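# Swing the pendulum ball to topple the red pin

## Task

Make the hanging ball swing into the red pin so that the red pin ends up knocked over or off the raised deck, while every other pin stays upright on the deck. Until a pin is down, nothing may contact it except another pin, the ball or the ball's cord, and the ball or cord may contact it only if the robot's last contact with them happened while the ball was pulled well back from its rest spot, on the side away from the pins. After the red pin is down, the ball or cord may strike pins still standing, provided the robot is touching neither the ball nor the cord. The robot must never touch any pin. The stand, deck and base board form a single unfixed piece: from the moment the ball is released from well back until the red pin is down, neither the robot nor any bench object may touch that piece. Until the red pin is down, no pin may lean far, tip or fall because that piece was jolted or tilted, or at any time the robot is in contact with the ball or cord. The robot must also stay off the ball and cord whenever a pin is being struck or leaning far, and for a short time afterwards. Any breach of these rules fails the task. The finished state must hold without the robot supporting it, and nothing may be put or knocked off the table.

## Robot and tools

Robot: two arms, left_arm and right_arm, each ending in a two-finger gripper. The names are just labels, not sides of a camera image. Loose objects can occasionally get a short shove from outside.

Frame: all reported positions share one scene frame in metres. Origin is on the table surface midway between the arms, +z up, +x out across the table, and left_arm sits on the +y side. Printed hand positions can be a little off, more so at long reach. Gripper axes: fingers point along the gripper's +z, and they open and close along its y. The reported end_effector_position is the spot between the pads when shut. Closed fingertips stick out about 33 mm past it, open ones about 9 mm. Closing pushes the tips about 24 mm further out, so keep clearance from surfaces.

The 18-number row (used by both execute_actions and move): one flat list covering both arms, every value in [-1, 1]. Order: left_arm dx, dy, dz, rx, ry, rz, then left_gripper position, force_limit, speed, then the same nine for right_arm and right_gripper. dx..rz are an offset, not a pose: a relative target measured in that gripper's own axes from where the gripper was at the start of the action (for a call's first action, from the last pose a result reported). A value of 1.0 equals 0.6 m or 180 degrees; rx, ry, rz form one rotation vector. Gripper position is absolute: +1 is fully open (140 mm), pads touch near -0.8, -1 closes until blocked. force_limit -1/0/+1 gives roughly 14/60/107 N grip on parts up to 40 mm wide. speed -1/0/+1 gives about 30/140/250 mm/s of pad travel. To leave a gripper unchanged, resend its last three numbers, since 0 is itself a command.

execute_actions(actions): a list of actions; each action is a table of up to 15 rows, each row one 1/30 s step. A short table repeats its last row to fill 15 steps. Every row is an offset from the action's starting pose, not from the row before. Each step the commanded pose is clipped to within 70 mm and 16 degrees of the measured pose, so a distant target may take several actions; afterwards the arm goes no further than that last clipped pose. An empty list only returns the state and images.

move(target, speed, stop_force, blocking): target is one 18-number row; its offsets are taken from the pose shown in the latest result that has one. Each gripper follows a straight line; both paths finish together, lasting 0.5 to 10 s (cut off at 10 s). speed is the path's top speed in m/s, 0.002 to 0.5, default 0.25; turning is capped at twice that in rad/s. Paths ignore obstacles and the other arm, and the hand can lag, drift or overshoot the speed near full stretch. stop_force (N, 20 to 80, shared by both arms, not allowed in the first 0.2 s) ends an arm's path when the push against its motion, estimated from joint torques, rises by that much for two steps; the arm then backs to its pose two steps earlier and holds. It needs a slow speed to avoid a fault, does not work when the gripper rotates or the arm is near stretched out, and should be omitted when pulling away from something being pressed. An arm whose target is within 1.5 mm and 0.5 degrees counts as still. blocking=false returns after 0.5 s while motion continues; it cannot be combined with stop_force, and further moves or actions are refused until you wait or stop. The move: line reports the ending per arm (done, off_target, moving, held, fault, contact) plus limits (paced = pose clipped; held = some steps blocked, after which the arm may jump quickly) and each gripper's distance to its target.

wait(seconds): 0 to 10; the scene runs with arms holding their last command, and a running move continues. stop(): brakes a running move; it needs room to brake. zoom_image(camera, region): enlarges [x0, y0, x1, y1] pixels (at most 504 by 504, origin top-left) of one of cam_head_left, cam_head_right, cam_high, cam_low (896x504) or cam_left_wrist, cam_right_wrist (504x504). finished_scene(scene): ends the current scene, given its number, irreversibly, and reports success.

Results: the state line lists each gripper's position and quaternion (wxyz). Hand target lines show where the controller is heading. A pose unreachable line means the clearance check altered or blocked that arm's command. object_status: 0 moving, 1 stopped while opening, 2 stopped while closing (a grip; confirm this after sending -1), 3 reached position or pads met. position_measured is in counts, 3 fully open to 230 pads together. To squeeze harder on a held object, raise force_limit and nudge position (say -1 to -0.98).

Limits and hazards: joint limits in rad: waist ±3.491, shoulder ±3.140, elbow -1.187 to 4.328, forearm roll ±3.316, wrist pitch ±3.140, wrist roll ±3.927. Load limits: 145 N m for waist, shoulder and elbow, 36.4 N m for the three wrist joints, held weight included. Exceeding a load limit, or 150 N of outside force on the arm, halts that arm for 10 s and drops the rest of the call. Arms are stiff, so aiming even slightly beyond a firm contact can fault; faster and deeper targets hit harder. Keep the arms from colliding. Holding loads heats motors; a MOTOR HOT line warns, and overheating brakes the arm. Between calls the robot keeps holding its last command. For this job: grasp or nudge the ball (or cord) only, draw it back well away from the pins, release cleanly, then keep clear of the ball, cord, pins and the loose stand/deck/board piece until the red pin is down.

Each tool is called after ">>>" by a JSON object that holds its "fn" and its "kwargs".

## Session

>>> {"fn": "execute_actions", "kwargs": {"actions": []}}

Scene clock: 0.00 s.
left_arm: end_effector_position=(+0.1818, +0.7964, +0.2821) position_measured=3 object_status=3 end_effector_quat_wxyz=(+0.468, +0.842, -0.056, -0.262) | right_arm: end_effector_position=(+0.5205, -0.4122, +0.3163) position_measured=3 object_status=3 end_effector_quat_wxyz=(-0.088, +0.920, +0.168, +0.344)
Joint positions: left_arm=[ 1.084  0.808  0.912 -0.664 -2.707 -0.299] | right_arm=[-0.212 -0.144 -0.033 -0.444 -1.096  2.198]
Joint velocities: left_arm=[ 0.    -0.    -0.001  0.001 -0.     0.001] | right_arm=[-0.     0.001 -0.002  0.     0.    -0.002]
Hand target (left_arm): +0.182, +0.796, +0.282; +0.468, +0.842, -0.056, -0.262
Hand target (right_arm): +0.521, -0.412, +0.316; -0.088, +0.920, +0.168, +0.344

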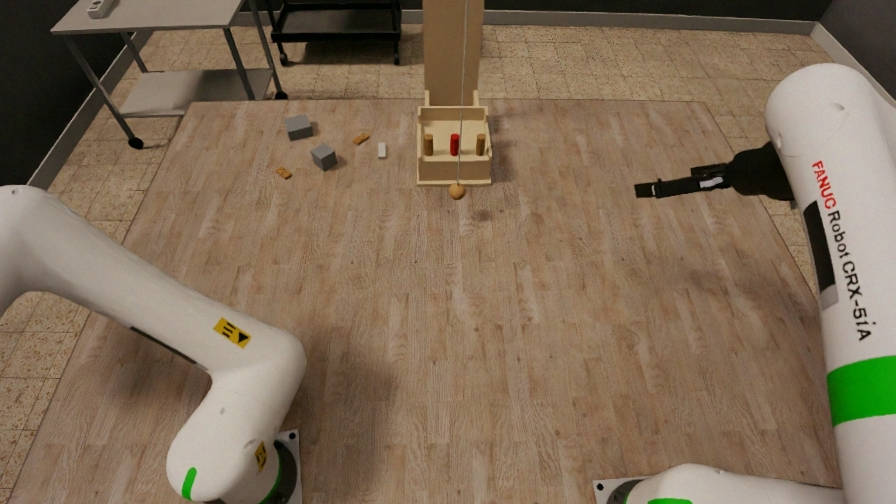

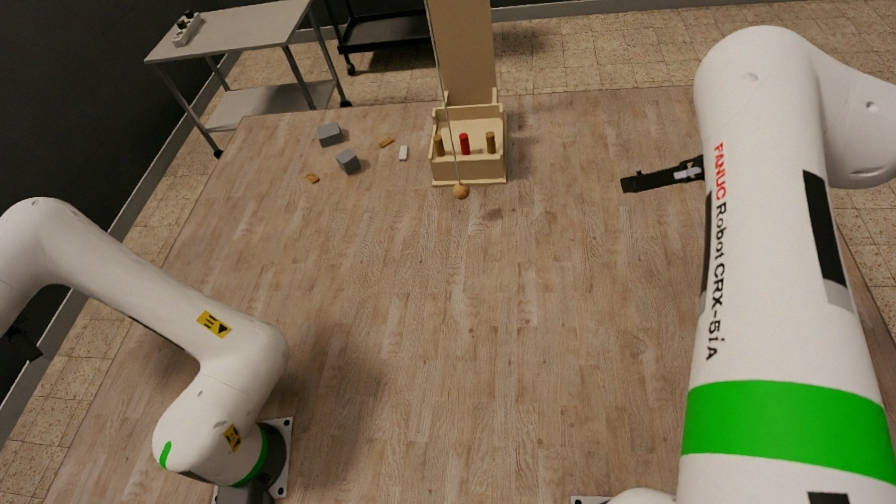

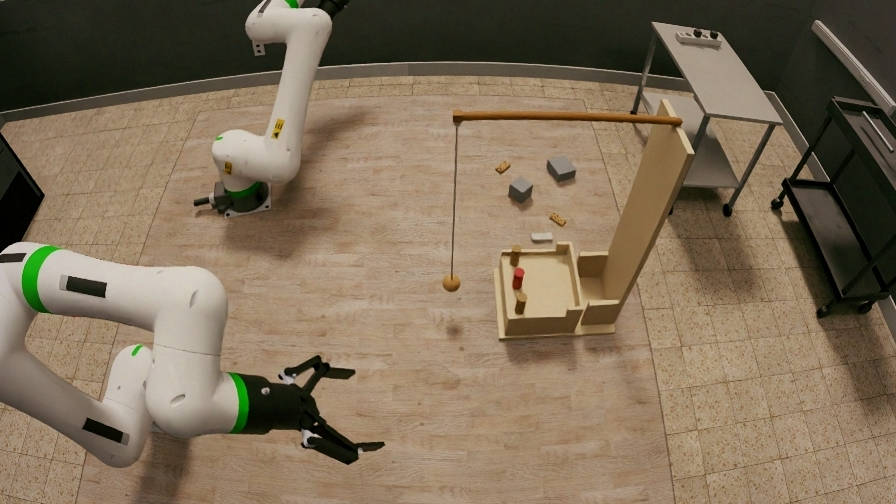

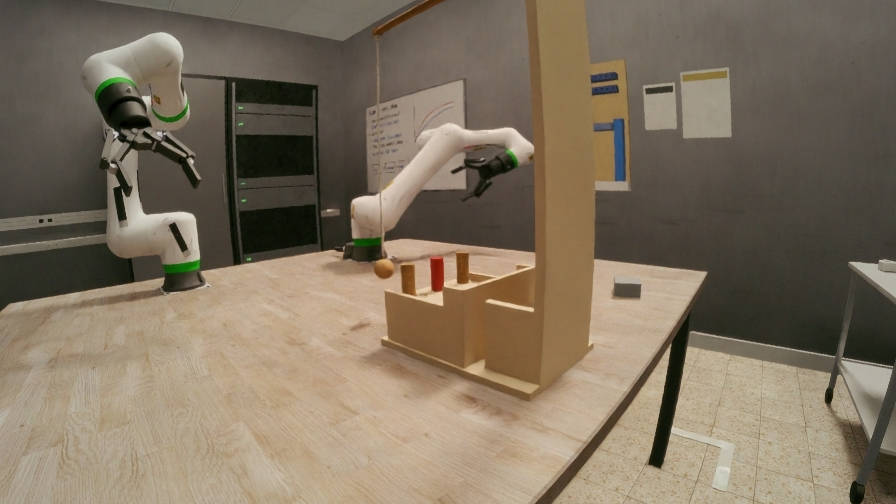

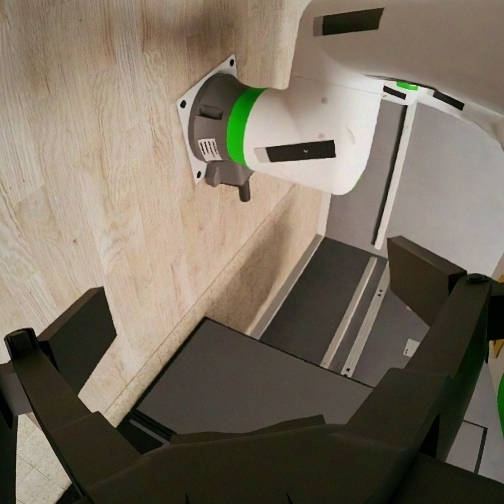

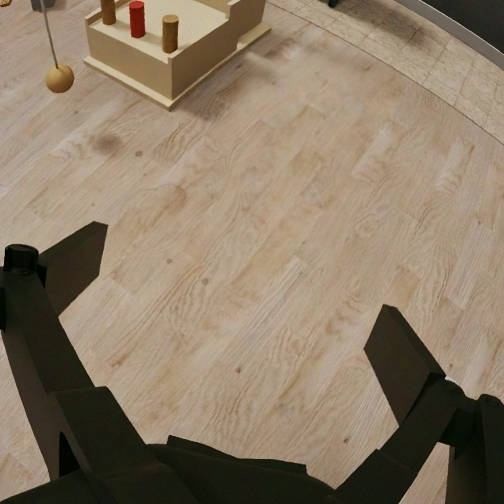

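>>> {"fn": "move", "kwargs": {"target": [0,0,0,0,0,0,1,0,0,-0.043,-0.593,0.413,-0.048,0.003,0.054,1,0,0], "speed": 0.35}}

Scene clock: 5.73 s.
left_arm: end_effector_position=(+0.1818, +0.7964, +0.2821) position_measured=3 object_status=3 end_effector_quat_wxyz=(+0.468, +0.842, -0.056, -0.262) | right_arm: end_effector_position=(+0.5202, -0.0180, +0.1310) position_measured=3 object_status=3 end_effector_quat_wxyz=(-0.049, +0.933, +0.063, +0.352)
Joint positions: left_arm=[ 1.084  0.808  0.912 -0.664 -2.707 -0.299] | right_arm=[ 0.786  0.045 -0.675  1.081 -0.448 -0.019]
Joint velocities: left_arm=[ 0. -0. -0. -0.  0. -0.] | right_arm=[-0.002 -0.    -0.002  0.01   0.003 -0.011]
Hand target (left_arm): +0.182, +0.796, +0.282; +0.468, +0.842, -0.056, -0.262
Hand target (right_arm): +0.520, -0.018, +0.131; -0.049, +0.933, +0.063, +0.352
Off the commanded pose (left_arm): 0.000 m, 0 deg.
Off the commanded pose (right_arm): 0.002 m, 0 deg.
move: done

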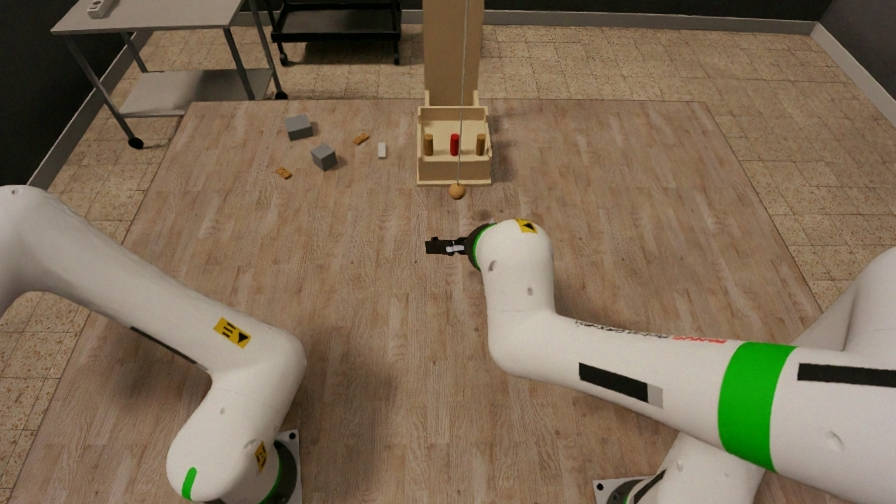

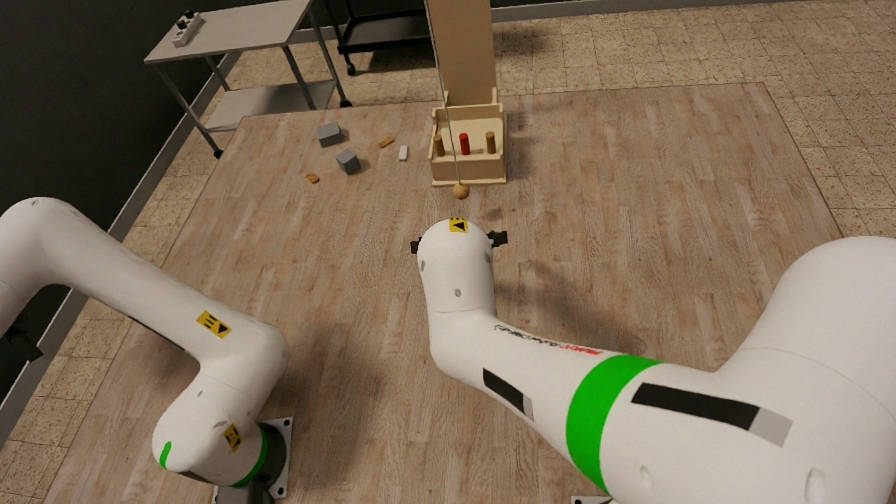

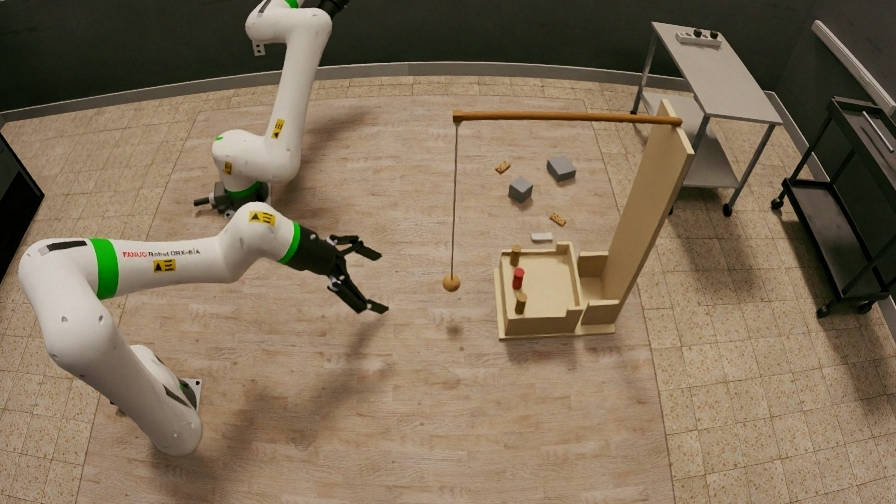

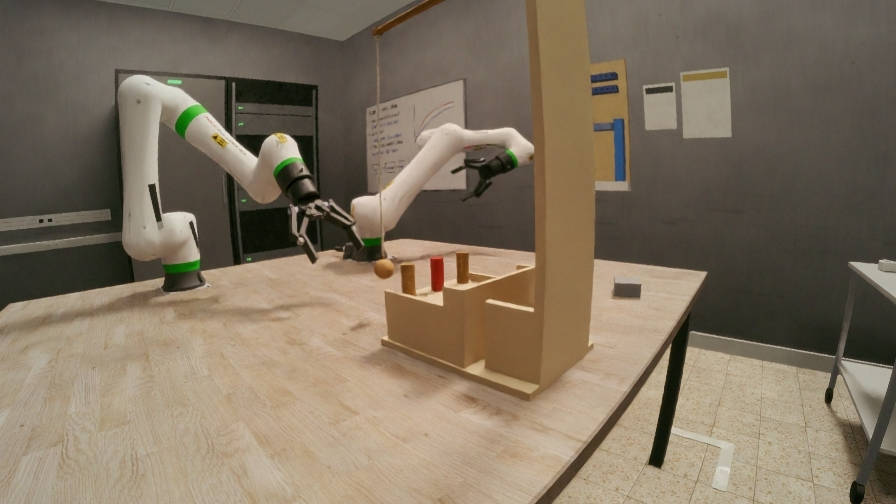

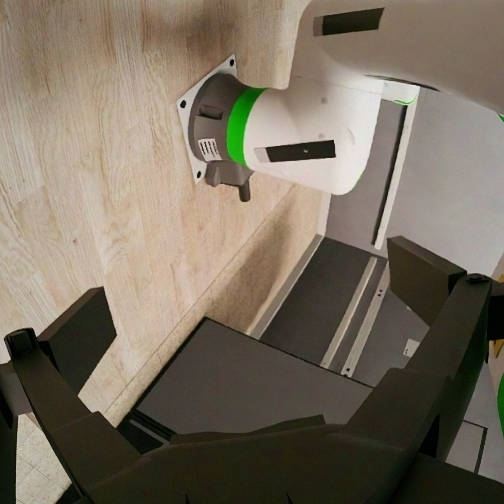

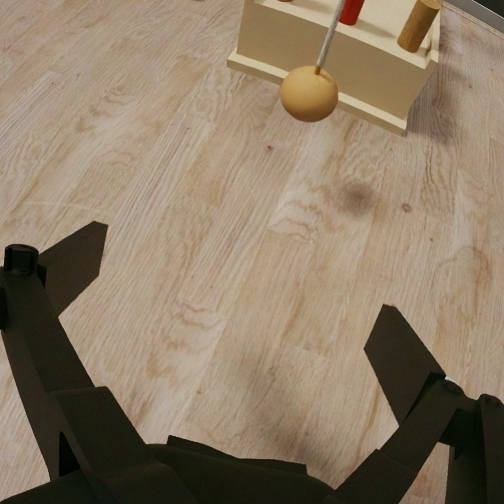

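>>> {"fn": "move", "kwargs": {"target": [0,0,0,0,0,0,1,0,0,0,-0.025,0,0,0,0,1,0,0]}}

Scene clock: 8.50 s.
left_arm: end_effector_position=(+0.1818, +0.7964, +0.2821) position_measured=3 object_status=3 end_effector_quat_wxyz=(+0.468, +0.842, -0.056, -0.262) | right_arm: end_effector_position=(+0.5179, -0.0032, +0.1317) position_measured=3 object_status=3 end_effector_quat_wxyz=(-0.049, +0.933, +0.063, +0.352)
Joint positions: left_arm=[ 1.084  0.808  0.912 -0.664 -2.707 -0.299] | right_arm=[ 0.815  0.062 -0.654  1.078 -0.468 -0.036]
Joint velocities: left_arm=[ 0.     0.     0.001 -0.    -0.    -0.   ] | right_arm=[ 0.    -0.    -0.     0.    -0.    -0.001]
Hand target (left_arm): +0.182, +0.796, +0.282; +0.468, +0.842, -0.056, -0.262
Hand target (right_arm): +0.518, -0.003, +0.132; -0.049, +0.933, +0.063, +0.352
Off the commanded pose (left_arm): 0.000 m, 0 deg.
Off the commanded pose (right_arm): 0.000 m, 0 deg.
move: done

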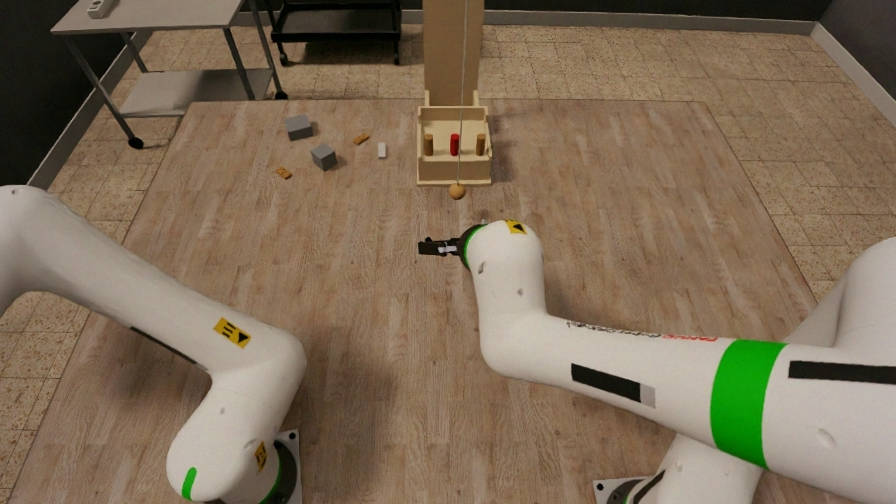

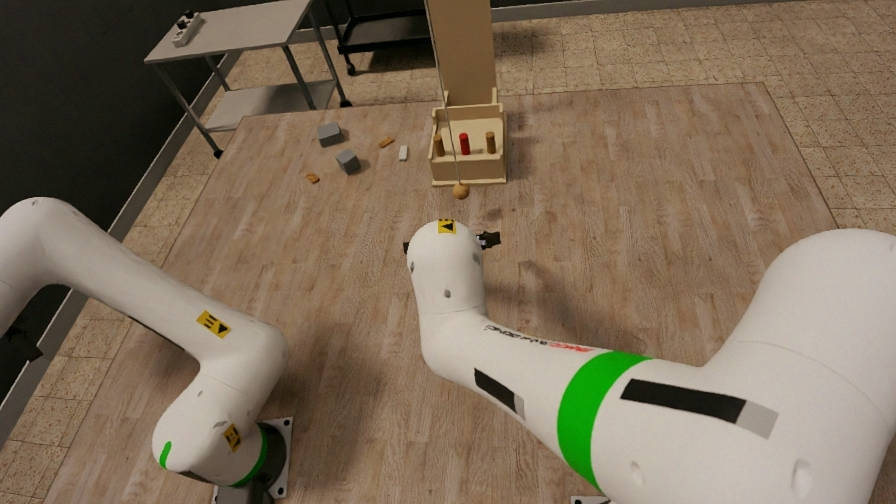

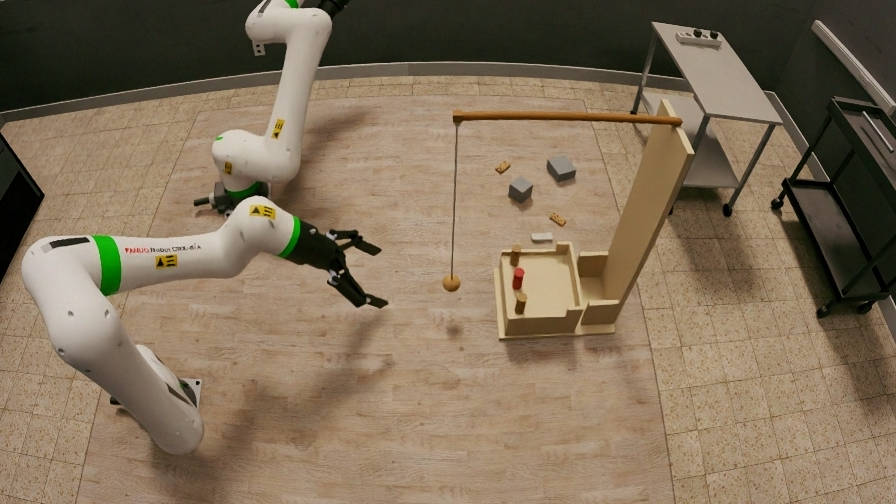

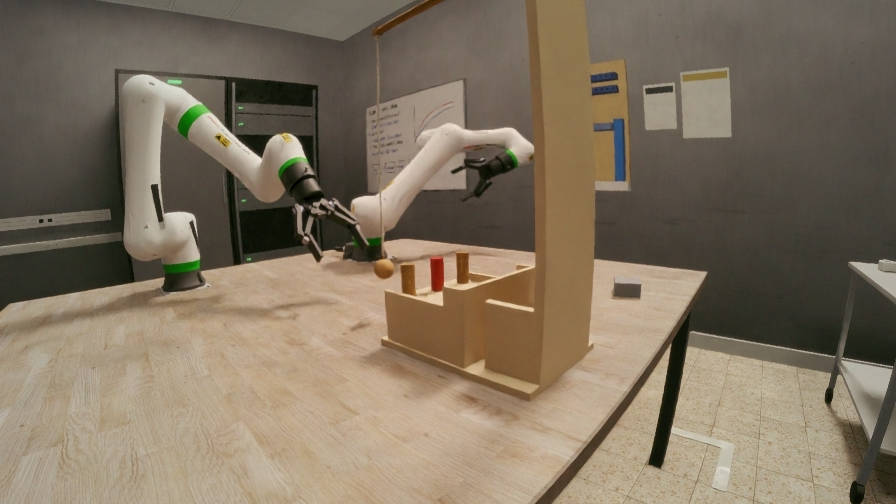

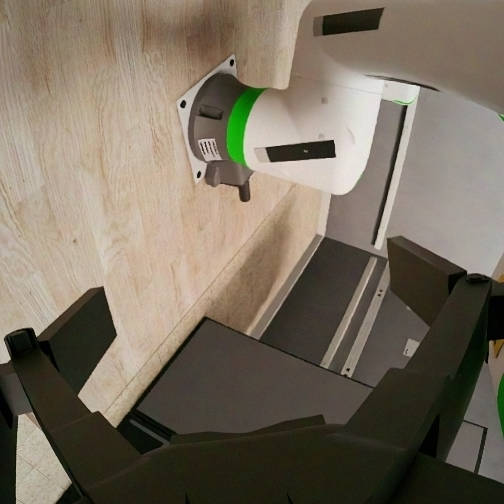

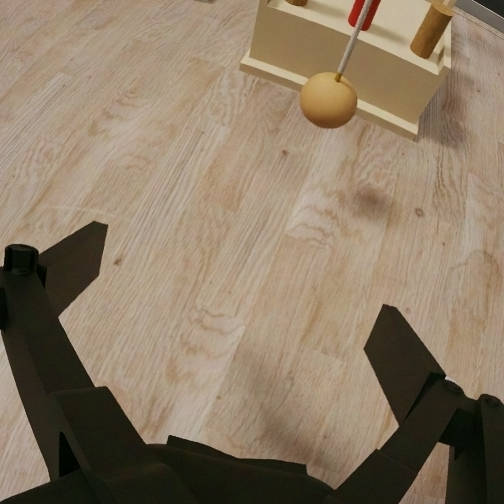

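Aligned. Advance by (0.13, 0, −0.015) for a second sighting.

>>> {"fn": "move", "kwargs": {"target": [0,0,0,0,0,0,1,0,0,0.145,0.034,0.16,0,0,0,1,0,0], "speed": 0.2}}

Scene clock: 11.87 s.
left_arm: end_effector_position=(+0.1818, +0.7964, +0.2821) position_measured=3 object_status=3 end_effector_quat_wxyz=(+0.468, +0.842, -0.056, -0.262) | right_arm: end_effector_position=(+0.6483, -0.0035, +0.1162) position_measured=3 object_status=3 end_effector_quat_wxyz=(-0.049, +0.933, +0.063, +0.352)
Joint positions: left_arm=[ 1.084  0.808  0.912 -0.664 -2.707 -0.299] | right_arm=[ 0.645  0.324 -0.369  0.994 -0.369  0.175]
Joint velocities: left_arm=[-0.    -0.     0.001 -0.001  0.    -0.001] | right_arm=[ 0.004 -0.     0.004 -0.007 -0.003  0.008]
Hand target (left_arm): +0.182, +0.796, +0.282; +0.468, +0.842, -0.056, -0.262
Hand target (right_arm): +0.648, -0.003, +0.116; -0.049, +0.933, +0.063, +0.352
Off the commanded pose (left_arm): 0.000 m, 0 deg.
Off the commanded pose (right_arm): 0.001 m, 0 deg.
move: done

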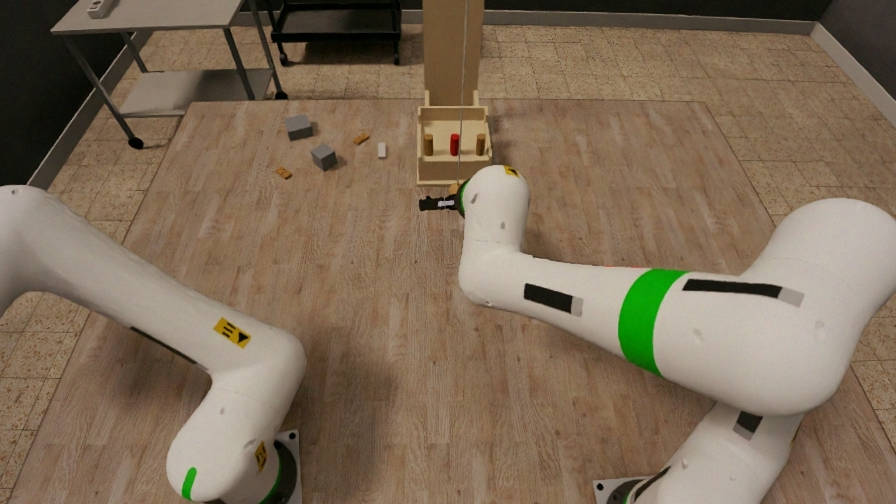

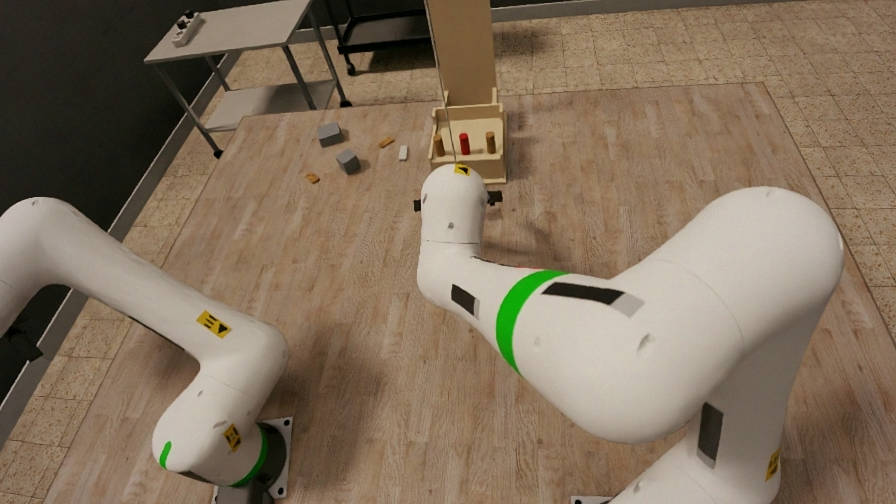

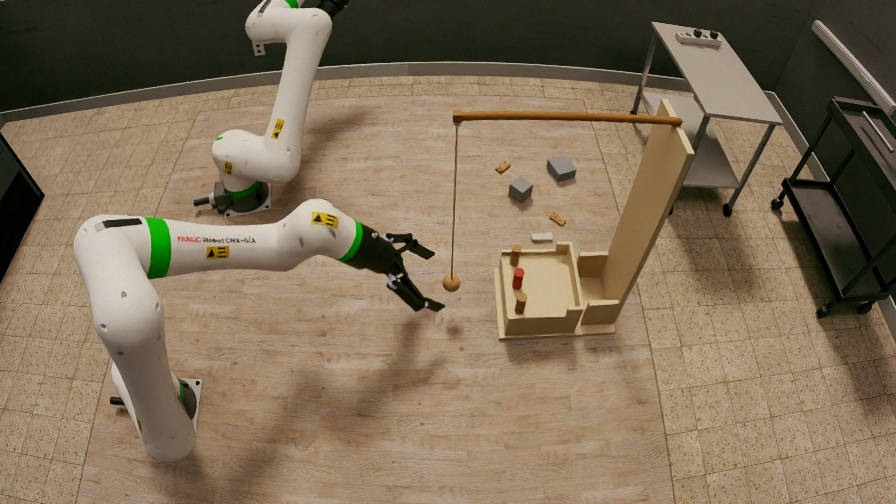

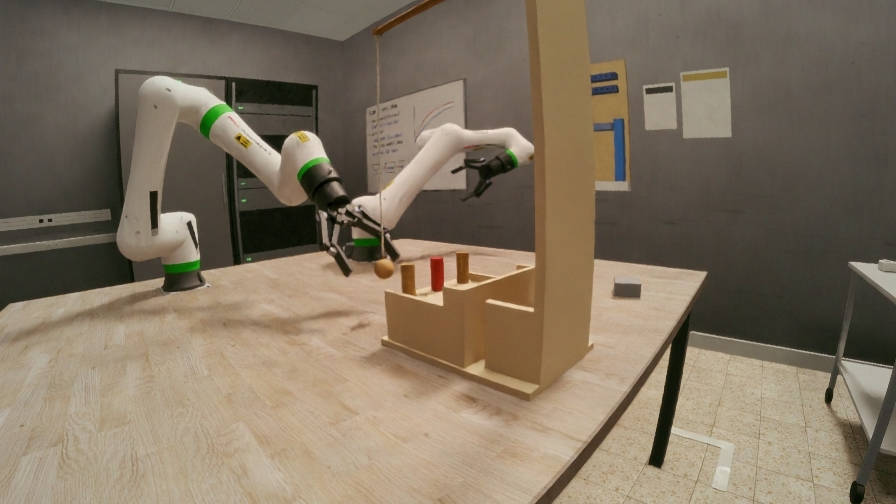

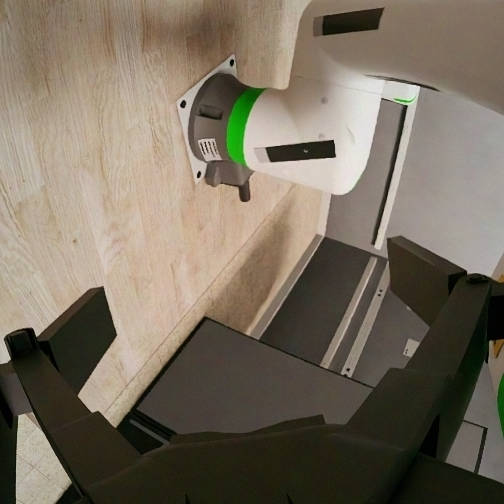

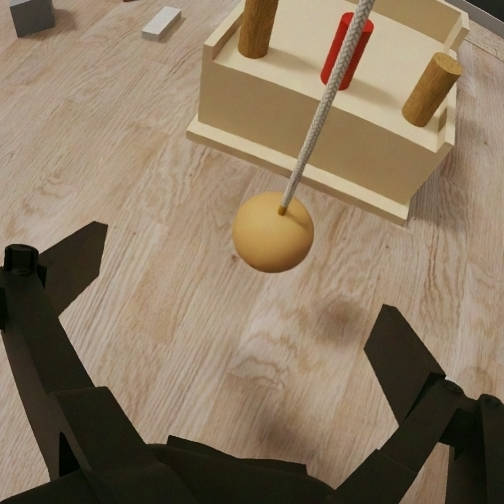

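>>> {"fn": "move", "kwargs": {"target": [0,0,0,0,0,0,1,0,0,0.05,0.01,0.043,0,0,0,1,0,0], "speed": 0.1}}

Scene clock: 14.53 s.
left_arm: end_effector_position=(+0.1818, +0.7964, +0.2821) position_measured=3 object_status=3 end_effector_quat_wxyz=(+0.468, +0.842, -0.056, -0.262) | right_arm: end_effector_position=(+0.6884, -0.0039, +0.1164) position_measured=3 object_status=3 end_effector_quat_wxyz=(-0.048, +0.933, +0.062, +0.352)
Joint positions: left_arm=[ 1.084  0.808  0.912 -0.664 -2.707 -0.299] | right_arm=[ 0.62   0.402 -0.246  0.888 -0.38   0.305]
Joint velocities: left_arm=[ 0.    -0.001 -0.    -0.    -0.    -0.001] | right_arm=[ 0.003 -0.001  0.003 -0.006 -0.002  0.003]
Hand target (left_arm): +0.182, +0.796, +0.282; +0.468, +0.842, -0.056, -0.262
Hand target (right_arm): +0.688, -0.004, +0.116; -0.049, +0.933, +0.063, +0.352
Off the commanded pose (left_arm): 0.000 m, 0 deg.
Off the commanded pose (right_arm): 0.000 m, 0 deg.
move: done

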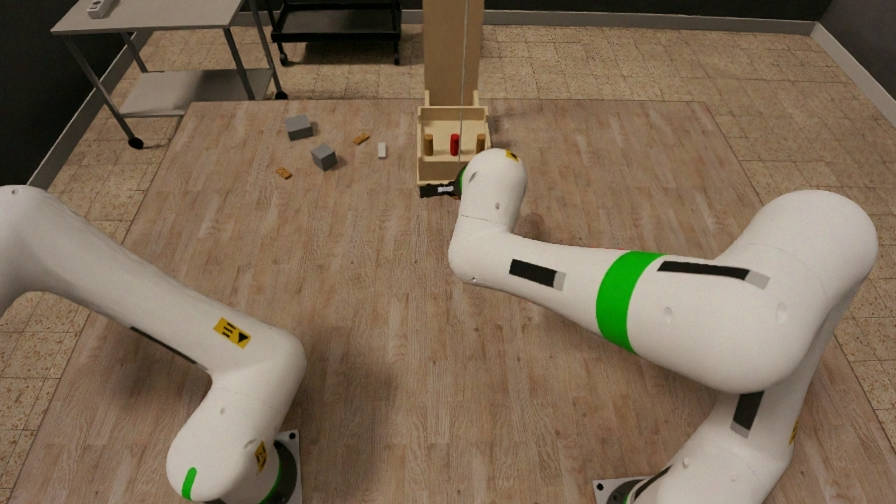

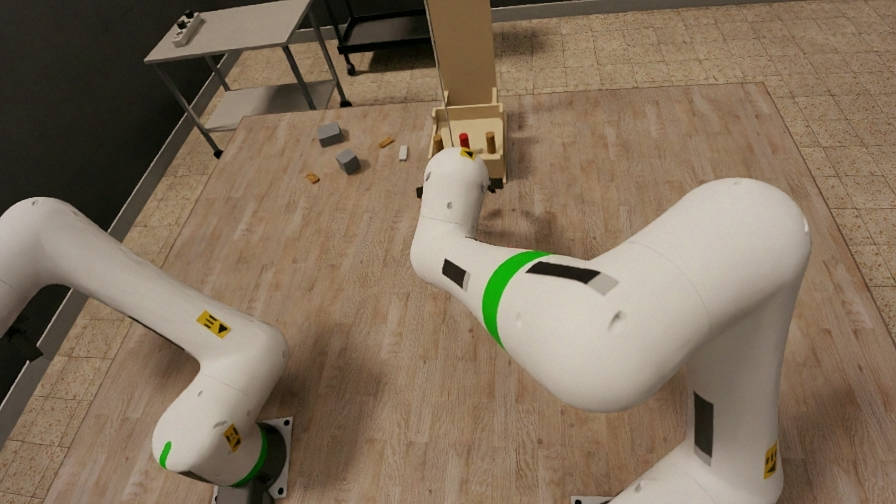

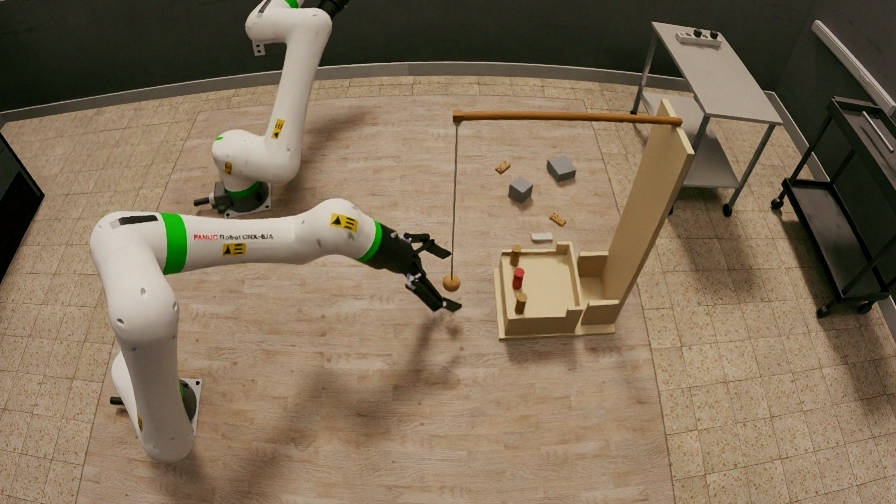

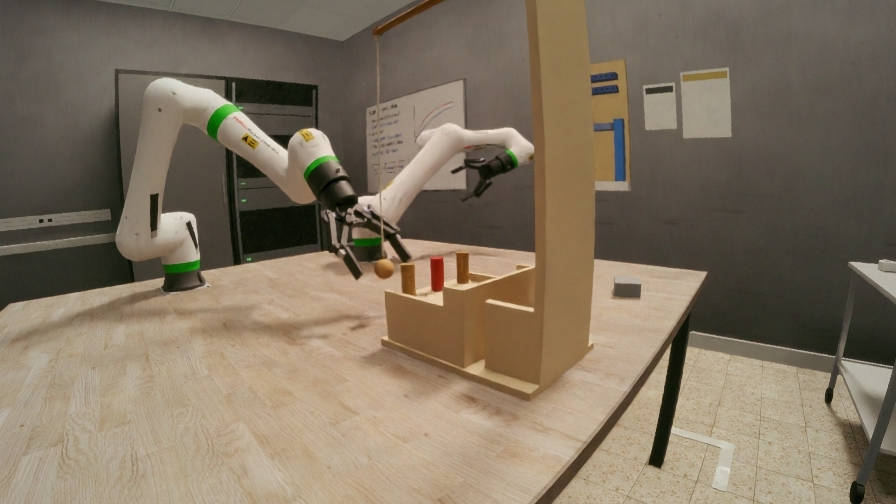

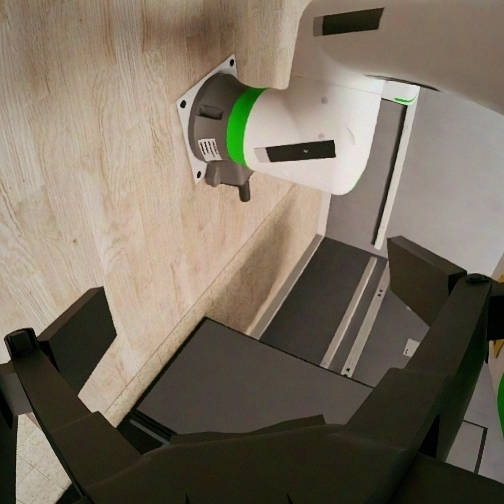

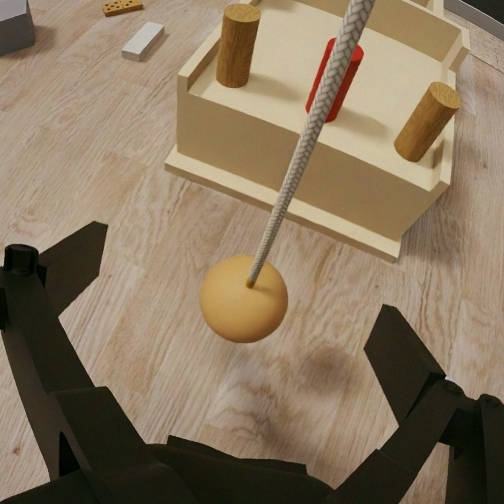

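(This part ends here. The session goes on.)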